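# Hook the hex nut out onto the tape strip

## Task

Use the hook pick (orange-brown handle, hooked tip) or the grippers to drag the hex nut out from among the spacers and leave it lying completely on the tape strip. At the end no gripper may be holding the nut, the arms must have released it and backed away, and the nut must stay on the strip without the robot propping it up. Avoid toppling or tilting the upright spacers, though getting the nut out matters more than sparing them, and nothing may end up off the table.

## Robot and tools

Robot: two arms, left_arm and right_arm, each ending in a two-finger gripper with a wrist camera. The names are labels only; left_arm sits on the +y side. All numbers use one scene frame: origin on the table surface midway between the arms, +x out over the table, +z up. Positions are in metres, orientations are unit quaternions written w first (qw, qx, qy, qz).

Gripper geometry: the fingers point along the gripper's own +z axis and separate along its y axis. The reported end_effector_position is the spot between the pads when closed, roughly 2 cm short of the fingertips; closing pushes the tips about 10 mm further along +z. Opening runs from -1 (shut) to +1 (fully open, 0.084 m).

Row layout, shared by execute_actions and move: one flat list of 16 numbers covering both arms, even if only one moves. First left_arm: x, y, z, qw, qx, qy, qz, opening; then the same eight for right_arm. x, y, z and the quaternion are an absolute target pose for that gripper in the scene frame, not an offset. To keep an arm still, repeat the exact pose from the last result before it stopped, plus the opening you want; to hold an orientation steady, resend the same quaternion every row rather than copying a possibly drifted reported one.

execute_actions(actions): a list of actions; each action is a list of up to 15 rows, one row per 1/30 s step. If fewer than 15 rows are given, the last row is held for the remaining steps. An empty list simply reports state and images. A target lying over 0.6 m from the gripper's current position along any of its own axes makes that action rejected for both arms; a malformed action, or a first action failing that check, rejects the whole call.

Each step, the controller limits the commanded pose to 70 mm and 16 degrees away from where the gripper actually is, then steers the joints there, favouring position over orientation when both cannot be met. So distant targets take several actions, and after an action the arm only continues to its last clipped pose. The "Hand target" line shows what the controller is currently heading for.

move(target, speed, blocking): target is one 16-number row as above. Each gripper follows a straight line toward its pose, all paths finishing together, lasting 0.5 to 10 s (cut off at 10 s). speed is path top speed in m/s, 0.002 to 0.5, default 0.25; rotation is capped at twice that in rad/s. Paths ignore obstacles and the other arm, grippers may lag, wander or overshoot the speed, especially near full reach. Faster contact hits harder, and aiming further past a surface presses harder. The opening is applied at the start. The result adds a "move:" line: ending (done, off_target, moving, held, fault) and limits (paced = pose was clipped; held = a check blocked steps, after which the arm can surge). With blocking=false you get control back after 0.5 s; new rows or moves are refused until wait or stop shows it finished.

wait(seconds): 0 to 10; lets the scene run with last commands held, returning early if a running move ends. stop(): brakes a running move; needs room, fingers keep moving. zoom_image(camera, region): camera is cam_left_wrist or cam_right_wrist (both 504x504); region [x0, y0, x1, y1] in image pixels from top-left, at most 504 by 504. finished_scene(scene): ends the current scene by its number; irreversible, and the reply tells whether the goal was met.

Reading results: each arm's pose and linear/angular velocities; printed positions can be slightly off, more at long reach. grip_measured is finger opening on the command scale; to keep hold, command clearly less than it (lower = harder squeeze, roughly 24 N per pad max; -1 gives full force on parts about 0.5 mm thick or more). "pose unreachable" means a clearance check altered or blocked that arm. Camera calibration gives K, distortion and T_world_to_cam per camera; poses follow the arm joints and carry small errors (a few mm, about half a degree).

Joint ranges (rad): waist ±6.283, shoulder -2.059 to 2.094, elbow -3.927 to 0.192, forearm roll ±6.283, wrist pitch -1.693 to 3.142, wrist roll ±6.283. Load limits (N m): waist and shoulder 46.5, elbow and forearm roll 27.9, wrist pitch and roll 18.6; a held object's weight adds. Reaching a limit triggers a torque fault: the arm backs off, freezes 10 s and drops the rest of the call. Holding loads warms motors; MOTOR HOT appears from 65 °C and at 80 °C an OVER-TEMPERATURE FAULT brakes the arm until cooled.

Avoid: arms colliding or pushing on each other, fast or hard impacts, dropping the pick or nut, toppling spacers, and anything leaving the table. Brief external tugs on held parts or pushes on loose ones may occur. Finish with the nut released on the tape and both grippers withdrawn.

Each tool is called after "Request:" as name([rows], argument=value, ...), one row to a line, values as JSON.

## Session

Request:
move(target=[0.4,0.12,0.5,0,1,0,0,1,0.25,-0.2,0.5,0,1,0,0,1])

Scene clock: 2.17 s.
left_arm: end_effector_position=(+0.4000, +0.1199, +0.4996) grip_measured=+1.00 end_effector_quat_wxyz=(+0.000, +1.000, +0.001, +0.001) end_effector_velocity=(+0.001, +0.000, +0.002) end_effector_angular_velocity=(+0.005, +0.007, -0.001) | right_arm: end_effector_position=(+0.2494, -0.2002, +0.5001) grip_measured=+1.00 end_effector_quat_wxyz=(+0.000, +1.000, -0.001, +0.000) end_effector_velocity=(+0.000, +0.001, +0.002) end_effector_angular_velocity=(-0.001, -0.001, +0.003)
Joint positions: left_arm=[-0.66   0.126 -2.111 -0.     1.983 -0.573  0.084] | right_arm=[ 0.708 -0.254 -1.686 -0.001  1.94   0.576  0.084]
Joint velocities: left_arm=[ 0.001  0.022 -0.038  0.001  0.024  0.002 -0.   ] | right_arm=[ 0.003  0.006 -0.011 -0.001  0.005 -0.    -0.   ]
Motor temperatures (°C, as the motors report them): left_arm=[28 32 35 30 29 28] | right_arm=[33 28 35 26 26 30]
Hand target (left_arm): +0.400, +0.120, +0.500; +0.000, +1.000, +0.001, +0.000
Hand target (right_arm): +0.250, -0.200, +0.500; +0.000, +1.000, -0.001, +0.000
Off the commanded pose (left_arm): 0.000 m, 0 deg.
Off the commanded pose (right_arm): 0.001 m, 0 deg.
move: done
camera_calibration (this result's frames):
cam_left_wrist: T_world_to_cam=[[-0.00993428, -0.999918, -0.00810546, 0.161529], [-0.999704, 0.0101117, -0.0221442, 0.477991], [0.0222243, 0.00788308, -0.999722, 0.614183], [0, 0, 0, 1]] pos_world=[0.465804, 0.151841, 0.625906]
cam_right_wrist: T_world_to_cam=[[-0.00814935, -0.999883, 0.0129382, -0.176573], [-0.999965, 0.00812259, -0.0021192, 0.320663], [0.00201386, -0.012955, -0.999914, 0.629556], [0, 0, 0, 1]] pos_world=[0.317945, -0.171001, 0.632466]

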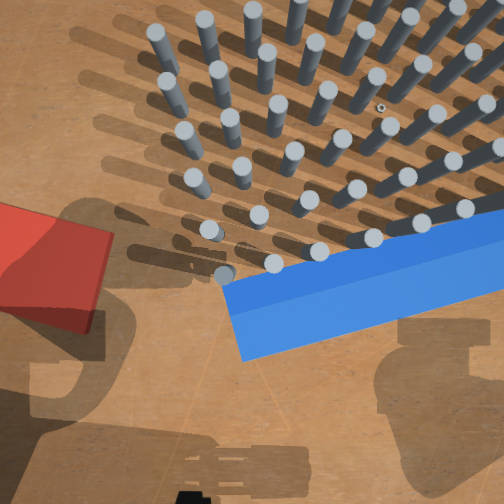

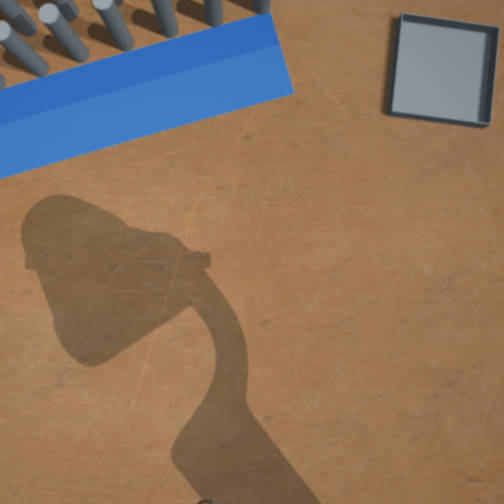

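Request:
move(target=[0.25,0.5,0.5,0,1,0,0,1,0.0,0.0,0.45,0,1,0,0,1])

Scene clock: 4.67 s.
left_arm: end_effector_position=(+0.2500, +0.5005, +0.5004) grip_measured=+1.00 end_effector_quat_wxyz=(+0.000, +1.000, -0.000, -0.002) end_effector_velocity=(-0.001, +0.002, +0.000) end_effector_angular_velocity=(-0.003, -0.002, -0.000) | right_arm: end_effector_position=(+0.0004, +0.0005, +0.4503) grip_measured=+1.00 end_effector_quat_wxyz=(-0.002, +1.000, +0.000, -0.000) end_effector_velocity=(-0.001, +0.001, -0.002) end_effector_angular_velocity=(-0.006, +0.000, +0.000)
Joint positions: left_arm=[ 0.457 -0.504 -1.486  0.002  1.993  0.548  0.084] | right_arm=[ 1.594 -0.203 -1.571  0.     1.771  1.46   0.084]
Joint velocities: left_arm=[ 0.013  0.002 -0.002 -0.004  0.     0.012  0.   ] | right_arm=[ 0.003  0.005  0.001 -0.     0.     0.003 -0.   ]
Motor temperatures (°C, as the motors report them): left_arm=[28 32 35 30 29 28] | right_arm=[33 28 35 26 26 30]
Hand target (left_arm): +0.250, +0.501, +0.500; +0.000, +1.000, +0.000, -0.002
Hand target (right_arm): +0.000, +0.001, +0.450; -0.001, +1.000, +0.000, -0.000
Off the commanded pose (left_arm): 0.001 m, 0 deg.
Off the commanded pose (right_arm): 0.001 m, 0 deg.
move: done
camera_calibration (this result's frames):
cam_left_wrist: T_world_to_cam=[[-0.0129974, -0.999876, -0.00886866, 0.541688], [-0.999757, 0.0131529, -0.0177031, 0.320524], [0.0178175, 0.00863641, -0.999804, 0.616025], [0, 0, 0, 1]] pos_world=[0.316511, 0.532085, 0.626383]
cam_right_wrist: T_world_to_cam=[[-0.00579231, -0.999943, 0.00901399, 0.0244451], [-0.999981, 0.00577441, -0.00201122, 0.0698572], [0.00195905, -0.00902547, -0.999957, 0.582851], [0, 0, 0, 1]] pos_world=[0.0688557, 0.0293008, 0.582747]

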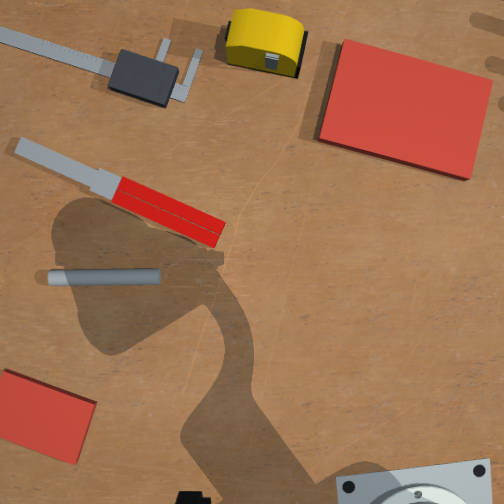

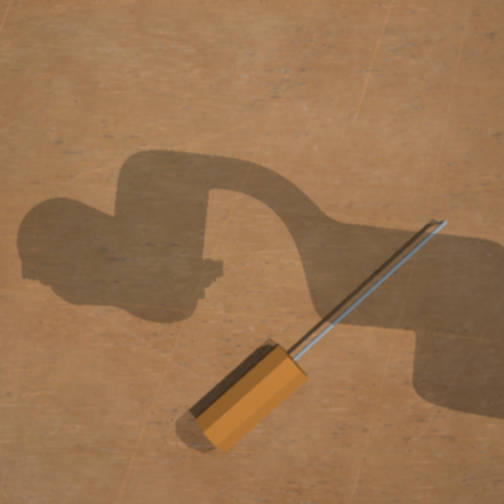

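Request:
move(target=[0.45,0.25,0.3,0,0.707,-0.707,0,1,-0.047,0.027,0.1,0,0.911,-0.4115,0,1])

Request:
move(target=[0.53,0.08,0.27,0,0.707,-0.707,0,1,-0.047,0.027,0.024,0,0.911,-0.4115,0,1], speed=0.15)

Request:
move(target=[0.53,0.08,0.27,0,0.707,-0.707,0,1,-0.047,0.027,0.024,0,0.911,-0.4115,0,-1])

Request:
move(target=[0.53,0.08,0.27,0,0.707,-0.707,0,1,0.0,0.0,0.05,0,0.96,-0.28,0,-1], speed=0.15)

Request:
move(target=[0.53,0.08,0.27,0,0.707,-0.707,0,1,0.247,-0.066,0.034,0,0.9925,0.122,0,-1], speed=0.2)

Scene clock: 8.80 s.
left_arm: end_effector_position=(+0.4501, +0.2494, +0.3001) grip_measured=+1.00 end_effector_quat_wxyz=(+0.001, -0.707, +0.708, -0.001) end_effector_velocity=(+0.000, -0.001, -0.002) end_effector_angular_velocity=(+0.000, +0.005, -0.006) | right_arm: end_effector_position=(-0.0474, +0.0281, +0.1003) grip_measured=+1.00 end_effector_quat_wxyz=(-0.000, +0.912, -0.410, -0.001) end_effector_velocity=(-0.000, -0.001, -0.003) end_effector_angular_velocity=(-0.004, -0.000, -0.003)
Joint positions: left_arm=[-0.348 -0.138 -1.197  0.002  1.332  1.314  0.084] | right_arm=[ 1.716 -0.005 -0.737  0.002  0.741  2.426  0.084]
Joint velocities: left_arm=[-0.002  0.006 -0.    -0.001 -0.001  0.005 -0.   ] | right_arm=[ 0.001  0.006  0.004 -0.    -0.006  0.005 -0.   ]
Motor temperatures (°C, as the motors report them): left_arm=[28 32 36 30 29 28] | right_arm=[33 28 36 26 26 30]
Hand target (left_arm): +0.450, +0.249, +0.300; -0.001, +0.706, -0.708, +0.001
Hand target (right_arm): -0.047, +0.028, +0.100; +0.000, +0.912, -0.411, -0.001
Off the commanded pose (left_arm): 0.001 m, 0 deg.
Off the commanded pose (right_arm): 0.001 m, 0 deg.
move: done
camera_calibration (this result's frames):
cam_left_wrist: T_world_to_cam=[[-0.999833, 0.0137906, -0.0120074, 0.483747], [0.0140301, 0.9997, -0.0200925, -0.181295], [0.0117267, -0.0202576, -0.999726, 0.42432], [0, 0, 0, 1]] pos_world=[0.481234, 0.183165, 0.42637]
cam_right_wrist: T_world_to_cam=[[-0.752323, -0.658683, 0.0121416, 0.00963753], [-0.658736, 0.752374, -0.000595528, 0.0162856], [-0.00874276, -0.00844615, -0.999926, 0.232769], [0, 0, 0, 1]] pos_world=[0.0200135, -0.00393876, 0.232644]

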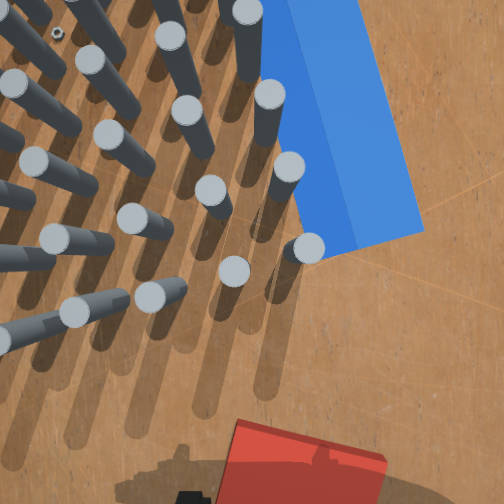

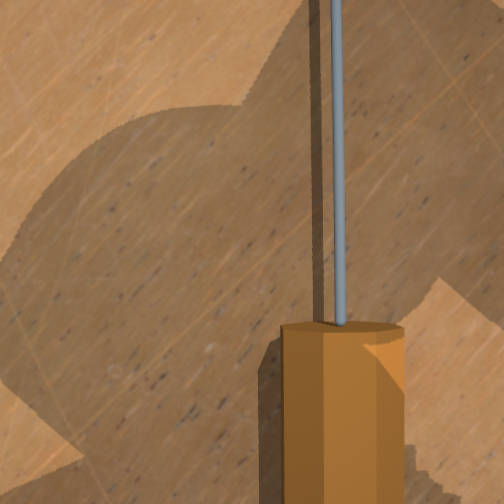

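Scene clock: 10.57 s.
left_arm: end_effector_position=(+0.5297, +0.0800, +0.2700) grip_measured=+1.00 end_effector_quat_wxyz=(+0.000, -0.707, +0.707, -0.001) end_effector_velocity=(+0.000, -0.001, -0.001) end_effector_angular_velocity=(+0.003, +0.004, -0.001) | right_arm: end_effector_position=(-0.0472, +0.0272, +0.0240) grip_measured=+1.00 end_effector_quat_wxyz=(-0.000, +0.911, -0.411, -0.000) end_effector_velocity=(+0.000, -0.002, -0.002) end_effector_angular_velocity=(-0.005, -0.000, -0.000)
Joint positions: left_arm=[-0.598  0.368 -1.74   0.     1.37   1.063  0.084] | right_arm=[ 1.715  0.186 -0.696  0.001  0.509  2.429  0.084]
Joint velocities: left_arm=[-0.002  0.008 -0.008  0.     0.005 -0.001 -0.   ] | right_arm=[-0.     0.002  0.004 -0.    -0.001  0.    -0.   ]
Motor temperatures (°C, as the motors report them): left_arm=[28 32 36 30 29 28] | right_arm=[33 28 36 26 26 30]
Hand target (left_arm): +0.530, +0.080, +0.270; -0.000, +0.707, -0.707, +0.000
Hand target (right_arm): -0.047, +0.027, +0.024; +0.000, +0.911, -0.411, -0.000
Off the commanded pose (left_arm): 0.000 m, 0 deg.
Off the commanded pose (right_arm): 0.000 m, 0 deg.
move: done
camera_calibration (this result's frames):
cam_left_wrist: T_world_to_cam=[[-0.999873, 0.0120859, -0.0103725, 0.565054], [0.0123049, 0.999697, -0.0213114, -0.0124429], [0.0101117, -0.0214363, -0.999719, 0.390801], [0, 0, 0, 1]] pos_world=[0.561184, 0.0139872, 0.396287]
cam_right_wrist: T_world_to_cam=[[-0.753901, -0.656874, 0.0122292, 0.0100659], [-0.656937, 0.753944, -0.00155392, 0.0171024], [-0.00819941, -0.00920532, -0.999924, 0.156474], [0, 0, 0, 1]] pos_world=[0.0201069, -0.00484177, 0.156365]

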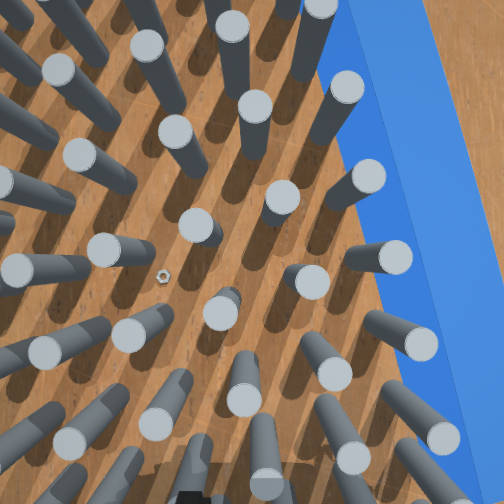

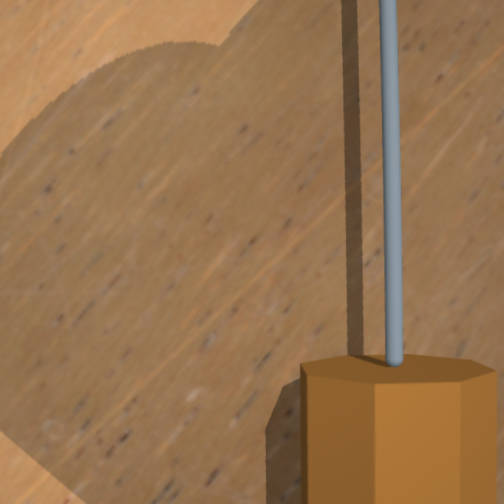

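Scene clock: 11.27 s.
left_arm: end_effector_position=(+0.5300, +0.0800, +0.2700) grip_measured=+1.00 end_effector_quat_wxyz=(+0.000, -0.707, +0.707, -0.000) end_effector_velocity=(-0.000, -0.000, +0.000) end_effector_angular_velocity=(-0.000, +0.001, +0.000) | right_arm: end_effector_position=(-0.0470, +0.0271, +0.0241) grip_measured=-0.19 end_effector_quat_wxyz=(-0.000, +0.911, -0.412, -0.000) end_effector_velocity=(+0.000, -0.000, -0.000) end_effector_angular_velocity=(-0.001, -0.000, -0.001)
Joint positions: left_arm=[-0.597  0.371 -1.744  0.     1.373  1.064  0.084] | right_arm=[ 1.715  0.186 -0.695  0.     0.509  2.43   0.036]
Joint velocities: left_arm=[-0.     0.    -0.001 -0.     0.001 -0.    -0.   ] | right_arm=[-0.001  0.     0.001 -0.    -0.     0.     0.   ]
Motor temperatures (°C, as the motors report them): left_arm=[28 32 36 30 29 28] | right_arm=[33 28 36 26 26 30]
Hand target (left_arm): +0.530, +0.080, +0.270; -0.000, +0.707, -0.707, -0.000
Hand target (right_arm): -0.047, +0.027, +0.024; +0.000, +0.911, -0.412, +0.000
Off the commanded pose (left_arm): 0.000 m, 0 deg.
Off the commanded pose (right_arm): 0.000 m, 0 deg.
move: done
camera_calibration (this result's frames):
cam_left_wrist: T_world_to_cam=[[-0.999881, 0.0124563, -0.00907244, 0.56497], [0.0126436, 0.999702, -0.0208874, -0.0127665], [0.00880955, -0.0209996, -0.999741, 0.391456], [0, 0, 0, 1]] pos_world=[0.561616, 0.0139457, 0.396213]
cam_right_wrist: T_world_to_cam=[[-0.75413, -0.656618, 0.011902, 0.0100746], [-0.65668, 0.754167, -0.00190231, 0.017311], [-0.00772703, -0.00925042, -0.999927, 0.156561], [0, 0, 0, 1]] pos_world=[0.0201751, -0.00499201, 0.156463]

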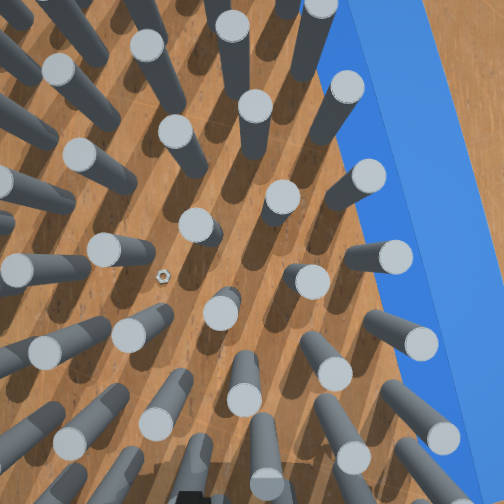

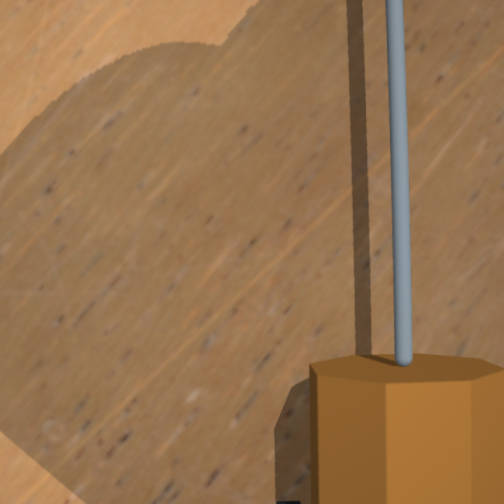

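Scene clock: 12.60 s.
left_arm: end_effector_position=(+0.5300, +0.0800, +0.2700) grip_measured=+1.00 end_effector_quat_wxyz=(-0.000, -0.707, +0.707, +0.000) end_effector_velocity=(+0.000, +0.000, +0.000) end_effector_angular_velocity=(+0.000, +0.000, +0.000) | right_arm: end_effector_position=(+0.0000, -0.0000, +0.0499) grip_measured=-0.19 end_effector_quat_wxyz=(+0.000, +0.960, -0.280, +0.000) end_effector_velocity=(+0.001, -0.001, +0.000) end_effector_angular_velocity=(-0.001, +0.003, +0.008)
Joint positions: left_arm=[-0.597  0.371 -1.744  0.     1.373  1.064  0.084] | right_arm=[ 1.596  0.044 -0.61  -0.001  0.567  2.031  0.036]
Joint velocities: left_arm=[ 0. -0.  0.  0.  0.  0. -0.] | right_arm=[-0.004 -0.004  0.003  0.005  0.002 -0.016  0.   ]
Motor temperatures (°C, as the motors report them): left_arm=[28 32 36 30 29 28] | right_arm=[33 28 36 26 26 30]
Hand target (left_arm): +0.530, +0.080, +0.270; -0.000, +0.707, -0.707, -0.000
Hand target (right_arm): +0.000, -0.000, +0.050; +0.000, +0.960, -0.280, +0.000
Off the commanded pose (left_arm): 0.000 m, 0 deg.
Off the commanded pose (right_arm): 0.000 m, 0 deg.
move: done
camera_calibration (this result's frames):
cam_left_wrist: T_world_to_cam=[[-0.999881, 0.0124687, -0.00904322, 0.564965], [0.0126553, 0.999702, -0.0208762, -0.0127739], [0.00878023, -0.0209882, -0.999741, 0.391466], [0, 0, 0, 1]] pos_world=[0.561623, 0.0139419, 0.396208]
cam_right_wrist: T_world_to_cam=[[-0.543106, -0.839577, 0.0120921, 0.0274064], [-0.839653, 0.543115, -0.00278027, 0.0687388], [-0.00423317, -0.0116632, -0.999923, 0.182516], [0, 0, 0, 1]] pos_world=[0.073374, -0.0121946, 0.182362]

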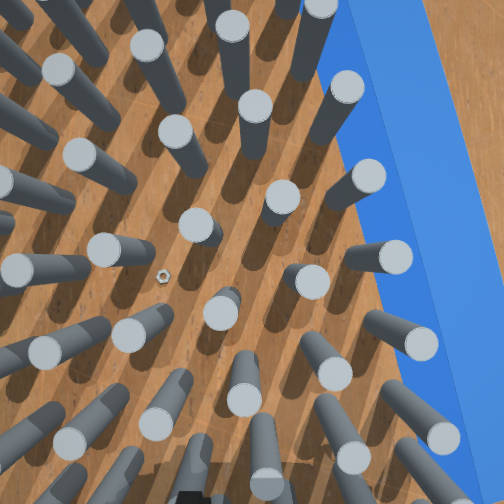

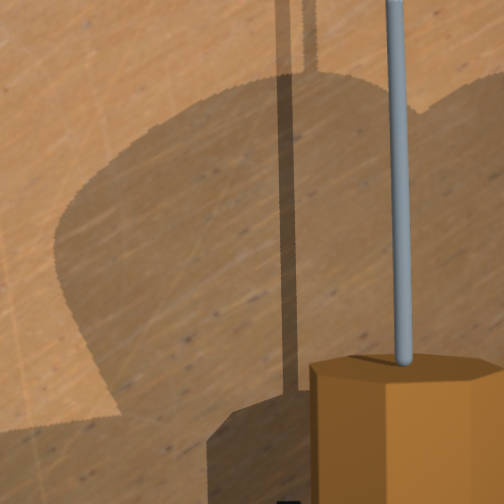

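Scene clock: 15.10 s.
left_arm: end_effector_position=(+0.5300, +0.0800, +0.2700) grip_measured=+1.00 end_effector_quat_wxyz=(+0.000, -0.707, +0.707, +0.000) end_effector_velocity=(+0.000, -0.000, +0.001) end_effector_angular_velocity=(-0.001, -0.001, -0.001) | right_arm: end_effector_position=(+0.2473, -0.0663, +0.0340) grip_measured=-0.19 end_effector_quat_wxyz=(+0.001, +0.993, +0.122, +0.000) end_effector_velocity=(+0.003, -0.001, +0.000) end_effector_angular_velocity=(+0.002, +0.004, +0.006)
Joint positions: left_arm=[-0.597  0.371 -1.744  0.     1.373  1.064  0.084] | right_arm=[ 0.973  0.205 -0.764 -0.003  0.56   0.598  0.036]
Joint velocities: left_arm=[-0.    -0.001 -0.    -0.    -0.     0.001  0.   ] | right_arm=[-0.007  0.004 -0.006  0.007  0.003 -0.02   0.   ]
Motor temperatures (°C, as the motors report them): left_arm=[28 32 37 30 29 28] | right_arm=[33 28 36 26 26 30]
Hand target (left_arm): +0.530, +0.080, +0.270; -0.000, +0.707, -0.707, -0.000
Hand target (right_arm): +0.248, -0.066, +0.034; +0.001, +0.993, +0.122, +0.000
Off the commanded pose (left_arm): 0.000 m, 0 deg.
Off the commanded pose (right_arm): 0.000 m, 0 deg.
move: done
camera_calibration (this result's frames):
cam_left_wrist: T_world_to_cam=[[-0.999881, 0.0124686, -0.00904332, 0.564965], [0.0126551, 0.999702, -0.0208761, -0.0127739], [0.00878033, -0.0209881, -0.999741, 0.391466], [0, 0, 0, 1]] pos_world=[0.561623, 0.0139419, 0.396208]
cam_right_wrist: T_world_to_cam=[[0.236011, -0.971654, 0.0137109, -0.0952372], [-0.971732, -0.23607, -0.00276443, 0.293326], [0.0059228, -0.0126709, -0.999902, 0.164283], [0, 0, 0, 1]] pos_world=[0.306538, -0.0212107, 0.166383]

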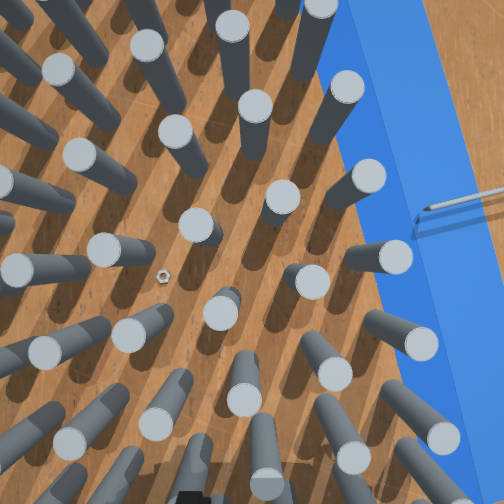

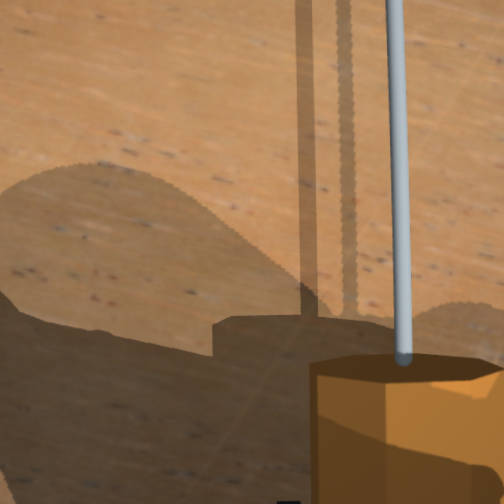

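Request:
move(target=[0.589,0.088,0.25,0,0.707,-0.707,0,1,0.395,-0.030,0.034,0,0.9925,0.122,0,-1], speed=0.06)

Request:
zoom_image(camera="cam_left_wrist", region=[190,190,350,330])

Scene clock: 18.33 s.
left_arm: end_effector_position=(+0.5889, +0.0879, +0.2500) grip_measured=+1.00 end_effector_quat_wxyz=(+0.000, -0.707, +0.707, -0.000) end_effector_velocity=(+0.000, -0.000, -0.000) end_effector_angular_velocity=(+0.000, +0.001, -0.000) | right_arm: end_effector_position=(+0.3948, -0.0304, +0.0340) grip_measured=-0.19 end_effector_quat_wxyz=(+0.000, +0.993, +0.122, +0.000) end_effector_velocity=(+0.002, +0.000, -0.000) end_effector_angular_velocity=(+0.000, -0.000, +0.000)
Joint positions: left_arm=[-0.541  0.589 -2.017  0.     1.427  1.12   0.084] | right_arm=[ 0.82   0.561 -1.325 -0.001  0.764  0.443  0.036]
Joint velocities: left_arm=[ 0.     0.003 -0.004  0.     0.002  0.     0.   ] | right_arm=[-0.001  0.004 -0.007  0.     0.003 -0.002 -0.   ]
Motor temperatures (°C, as the motors report them): left_arm=[28 32 37 30 29 28] | right_arm=[33 29 36 26 26 30]
Hand target (left_arm): +0.589, +0.088, +0.250; +0.000, +0.707, -0.707, -0.000
Hand target (right_arm): +0.395, -0.030, +0.034; +0.000, +0.993, +0.122, +0.000
Off the commanded pose (left_arm): 0.000 m, 0 deg.
Off the commanded pose (right_arm): 0.000 m, 0 deg.
move: done
camera_calibration (this result's frames):
cam_left_wrist: T_world_to_cam=[[-0.999882, 0.0123525, -0.00911986, 0.623585], [0.012541, 0.999703, -0.0209078, -0.0217695], [0.00885889, -0.0210197, -0.99974, 0.371122], [0, 0, 0, 1]] pos_world=[0.620497, 0.0218611, 0.376257]
cam_right_wrist: T_world_to_cam=[[0.236221, -0.971615, 0.0128298, -0.0952071], [-0.971686, -0.236267, -0.00218522, 0.4451], [0.00515445, -0.0119503, -0.999915, 0.164232], [0, 0, 0, 1]] pos_world=[0.454141, 0.0146206, 0.166413]

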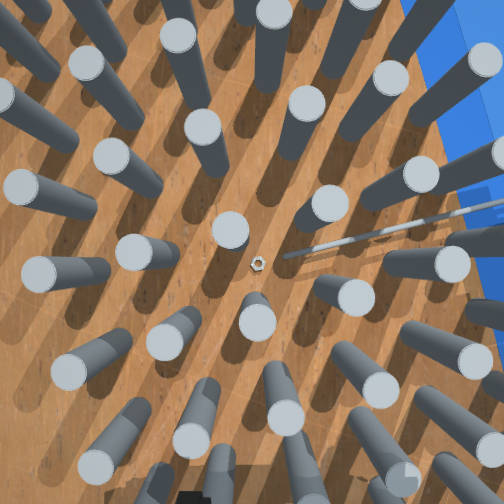

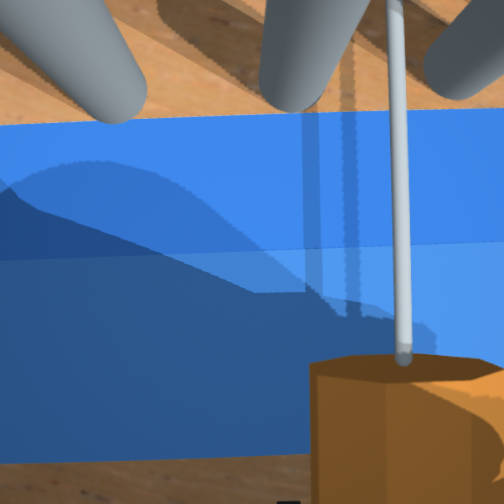

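Region (190, 190, 350, 330) of cam_left_wrist's 504x504 image, scaled by 3.150, with more detail than that image has; it fills the top 441 rows of this view, and the rest is white.

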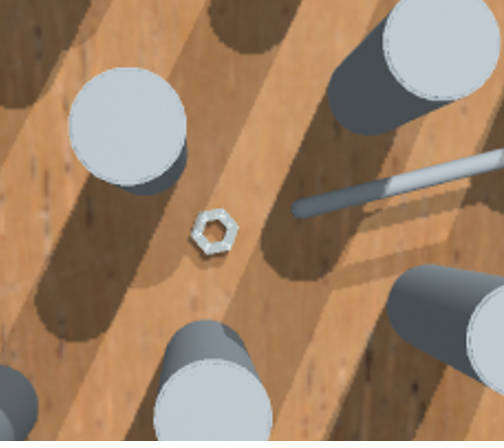

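Delta (86,22) px → 15.4, 3.7 mm.

Request:
move(target=[0.589,0.088,0.25,0,0.707,-0.707,0,1,0.4104,-0.0265,0.034,0,0.9925,0.122,0,-1], speed=0.03)

Request:
zoom_image(camera="cam_left_wrist", region=[190,190,350,330])

Request:
move(target=[0.589,0.088,0.25,0,0.707,-0.707,0,1,0.4104,-0.0265,0.0245,0,0.9925,0.122,0,-1], speed=0.02)

Request:
move(target=[0.589,0.088,0.25,0,0.707,-0.707,0,1,0.39,-0.031,0.0245,0,0.9925,0.122,0,-1], speed=0.03)

Request:
zoom_image(camera="cam_left_wrist", region=[190,190,350,330])

Scene clock: 19.70 s.
left_arm: end_effector_position=(+0.5890, +0.0880, +0.2500) grip_measured=+1.00 end_effector_quat_wxyz=(-0.000, -0.707, +0.707, +0.000) end_effector_velocity=(+0.000, +0.000, +0.001) end_effector_angular_velocity=(-0.001, -0.002, +0.001) | right_arm: end_effector_position=(+0.4102, -0.0266, +0.0340) grip_measured=-0.19 end_effector_quat_wxyz=(+0.000, +0.993, +0.122, +0.000) end_effector_velocity=(+0.001, -0.000, -0.000) end_effector_angular_velocity=(-0.001, +0.002, +0.000)
Joint positions: left_arm=[-0.541  0.59  -2.017  0.     1.427  1.12   0.084] | right_arm=[ 0.808  0.604 -1.396 -0.     0.792  0.43   0.036]
Joint velocities: left_arm=[ 0.    -0.002  0.     0.    -0.001 -0.    -0.   ] | right_arm=[-0.001  0.004 -0.006  0.     0.004 -0.001  0.   ]
Motor temperatures (°C, as the motors report them): left_arm=[28 33 37 30 29 28] | right_arm=[33 29 37 26 26 30]
Hand target (left_arm): +0.589, +0.088, +0.250; +0.000, +0.707, -0.707, -0.000
Hand target (right_arm): +0.410, -0.027, +0.034; +0.000, +0.993, +0.122, +0.000
Off the commanded pose (left_arm): 0.000 m, 0 deg.
Off the commanded pose (right_arm): 0.000 m, 0 deg.
move: done
camera_calibration (this result's frames):
cam_left_wrist: T_world_to_cam=[[-0.999881, 0.012467, -0.00904026, 0.623676], [0.0126535, 0.999702, -0.0208747, -0.0219346], [0.00877732, -0.0209866, -0.999741, 0.371122], [0, 0, 0, 1]] pos_world=[0.620622, 0.0219413, 0.376206]
cam_right_wrist: T_world_to_cam=[[0.236416, -0.971576, 0.0121662, -0.095211], [-0.971639, -0.236458, -0.00210479, 0.460939], [0.00492175, -0.0113235, -0.999924, 0.16427], [0, 0, 0, 1]] pos_world=[0.469568, 0.0183482, 0.166386]

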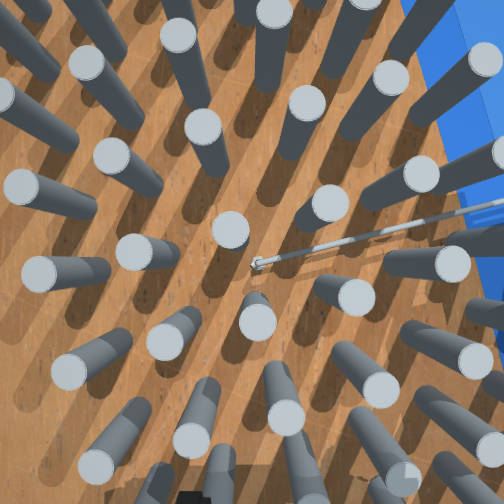

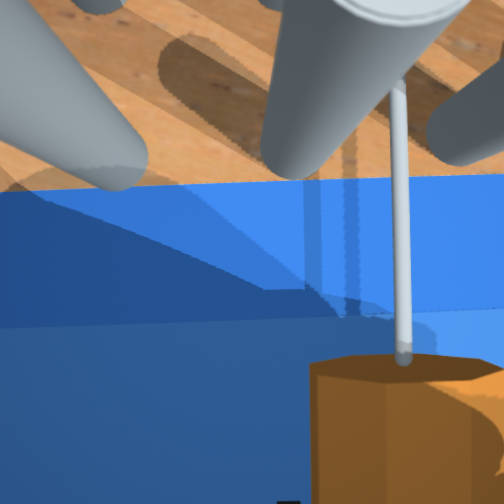

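Region (190, 190, 350, 330) of cam_left_wrist's 504x504 image, scaled by 3.150, with more detail than that image has; it fills the top 441 rows of this view, and the rest is white.

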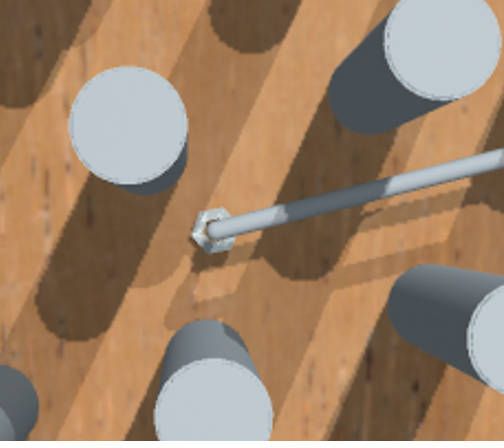

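Scene clock: 20.43 s.
left_arm: end_effector_position=(+0.5890, +0.0880, +0.2500) grip_measured=+1.00 end_effector_quat_wxyz=(-0.000, -0.707, +0.707, -0.000) end_effector_velocity=(-0.000, -0.000, +0.000) end_effector_angular_velocity=(-0.000, -0.000, -0.000) | right_arm: end_effector_position=(+0.4106, -0.0262, +0.0251) grip_measured=-0.19 end_effector_quat_wxyz=(-0.000, +0.993, +0.122, +0.000) end_effector_velocity=(+0.002, -0.001, +0.000) end_effector_angular_velocity=(+0.001, -0.002, -0.003)
Joint positions: left_arm=[-0.541  0.59  -2.017  0.     1.427  1.12   0.084] | right_arm=[ 0.808  0.622 -1.396  0.     0.774  0.43   0.036]
Joint velocities: left_arm=[-0.001 -0.001  0.    -0.    -0.    -0.    -0.   ] | right_arm=[-0.003  0.002 -0.002  0.    -0.002  0.     0.   ]
Motor temperatures (°C, as the motors report them): left_arm=[28 33 37 30 29 28] | right_arm=[33 29 37 26 26 30]
Hand target (left_arm): +0.589, +0.088, +0.250; -0.000, +0.707, -0.707, -0.000
Hand target (right_arm): +0.410, -0.026, +0.024; -0.000, +0.993, +0.122, -0.000
Off the commanded pose (left_arm): 0.000 m, 0 deg.
Off the commanded pose (right_arm): 0.001 m, 0 deg.
move: done
camera_calibration (this result's frames):
cam_left_wrist: T_world_to_cam=[[-0.999881, 0.0124685, -0.00904335, 0.623678], [0.0126551, 0.999702, -0.0208763, -0.0219356], [0.00878036, -0.0209883, -0.999741, 0.371121], [0, 0, 0, 1]] pos_world=[0.620623, 0.0219419, 0.376208]
cam_right_wrist: T_world_to_cam=[[0.236541, -0.971552, 0.0116103, -0.0949044], [-0.971605, -0.23659, -0.00300432, 0.461409], [0.00566574, -0.01057, -0.999928, 0.155106], [0, 0, 0, 1]] pos_world=[0.469878, 0.0185998, 0.157583]

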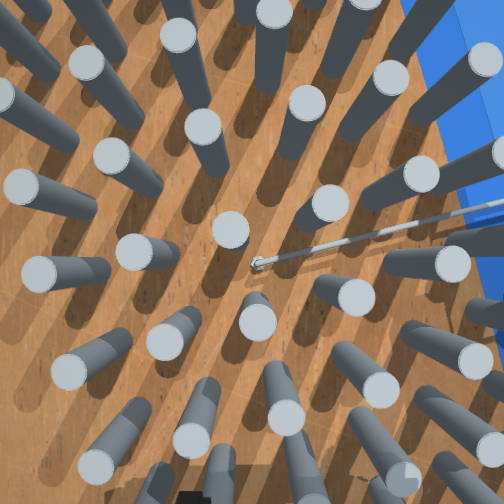

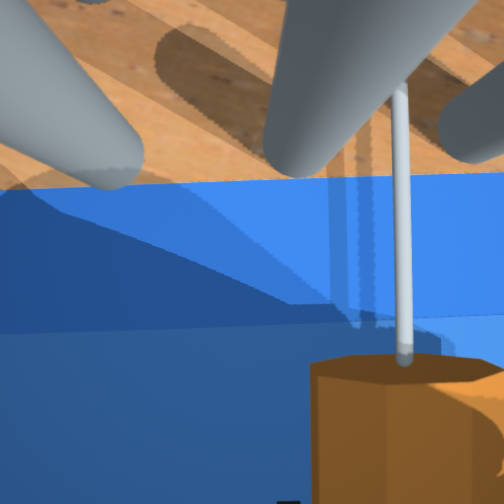

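Scene clock: 21.43 s.
left_arm: end_effector_position=(+0.5890, +0.0880, +0.2500) grip_measured=+1.00 end_effector_quat_wxyz=(-0.000, -0.707, +0.707, +0.000) end_effector_velocity=(+0.000, +0.001, +0.001) end_effector_angular_velocity=(-0.001, -0.001, +0.002) | right_arm: end_effector_position=(+0.3904, -0.0307, +0.0248) grip_measured=-0.19 end_effector_quat_wxyz=(-0.000, +0.993, +0.122, +0.000) end_effector_velocity=(-0.002, -0.001, -0.001) end_effector_angular_velocity=(-0.001, +0.001, -0.001)
Joint positions: left_arm=[-0.541  0.59  -2.017  0.     1.427  1.12   0.084] | right_arm=[ 0.825  0.568 -1.305  0.     0.735  0.446  0.036]
Joint velocities: left_arm=[ 0.001 -0.002 -0.    -0.     0.    -0.    -0.   ] | right_arm=[ 0.001 -0.004  0.009  0.    -0.004  0.001 -0.   ]
Motor temperatures (°C, as the motors report them): left_arm=[28 33 38 30 29 28] | right_arm=[33 29 37 26 26 30]
Hand target (left_arm): +0.589, +0.088, +0.250; -0.000, +0.707, -0.707, +0.000
Hand target (right_arm): +0.390, -0.031, +0.024; -0.000, +0.993, +0.122, -0.000
Off the commanded pose (left_arm): 0.000 m, 0 deg.
Off the commanded pose (right_arm): 0.001 m, 0 deg.
move: done
camera_calibration (this result's frames):
cam_left_wrist: T_world_to_cam=[[-0.999881, 0.0124685, -0.00904327, 0.623678], [0.0126551, 0.999702, -0.0208762, -0.0219356], [0.00878028, -0.0209882, -0.999741, 0.371121], [0, 0, 0, 1]] pos_world=[0.620623, 0.0219419, 0.376208]
cam_right_wrist: T_world_to_cam=[[0.236506, -0.971561, 0.0115776, -0.0944564], [-0.971614, -0.236553, -0.00288078, 0.44071], [0.00553756, -0.0105676, -0.999929, 0.154938], [0, 0, 0, 1]] pos_world=[0.449682, 0.0141185, 0.15729]

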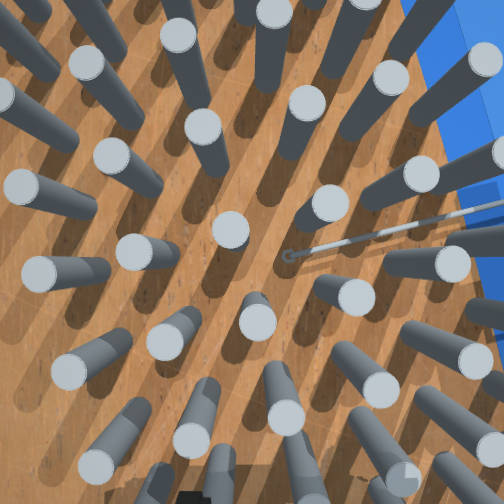

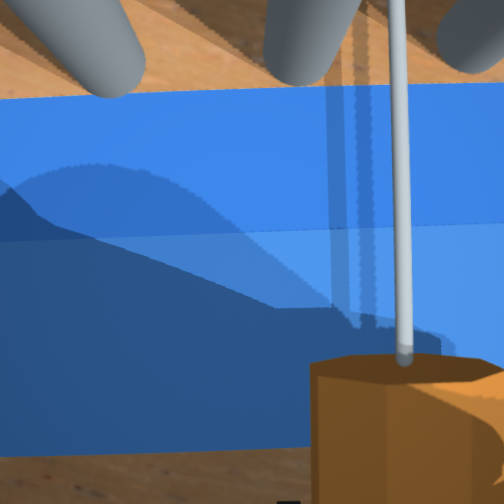

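Region (190, 190, 350, 330) of cam_left_wrist's 504x504 image, scaled by 3.150, with more detail than that image has; it fills the top 441 rows of this view, and the rest is white.

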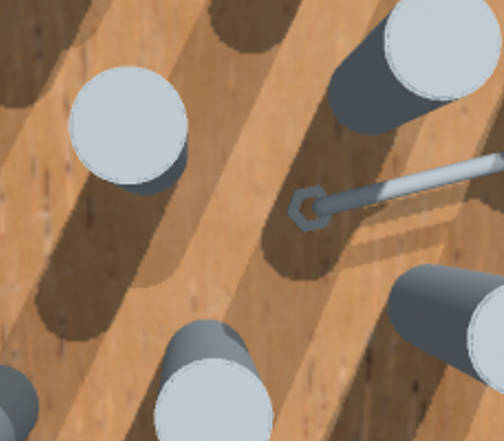

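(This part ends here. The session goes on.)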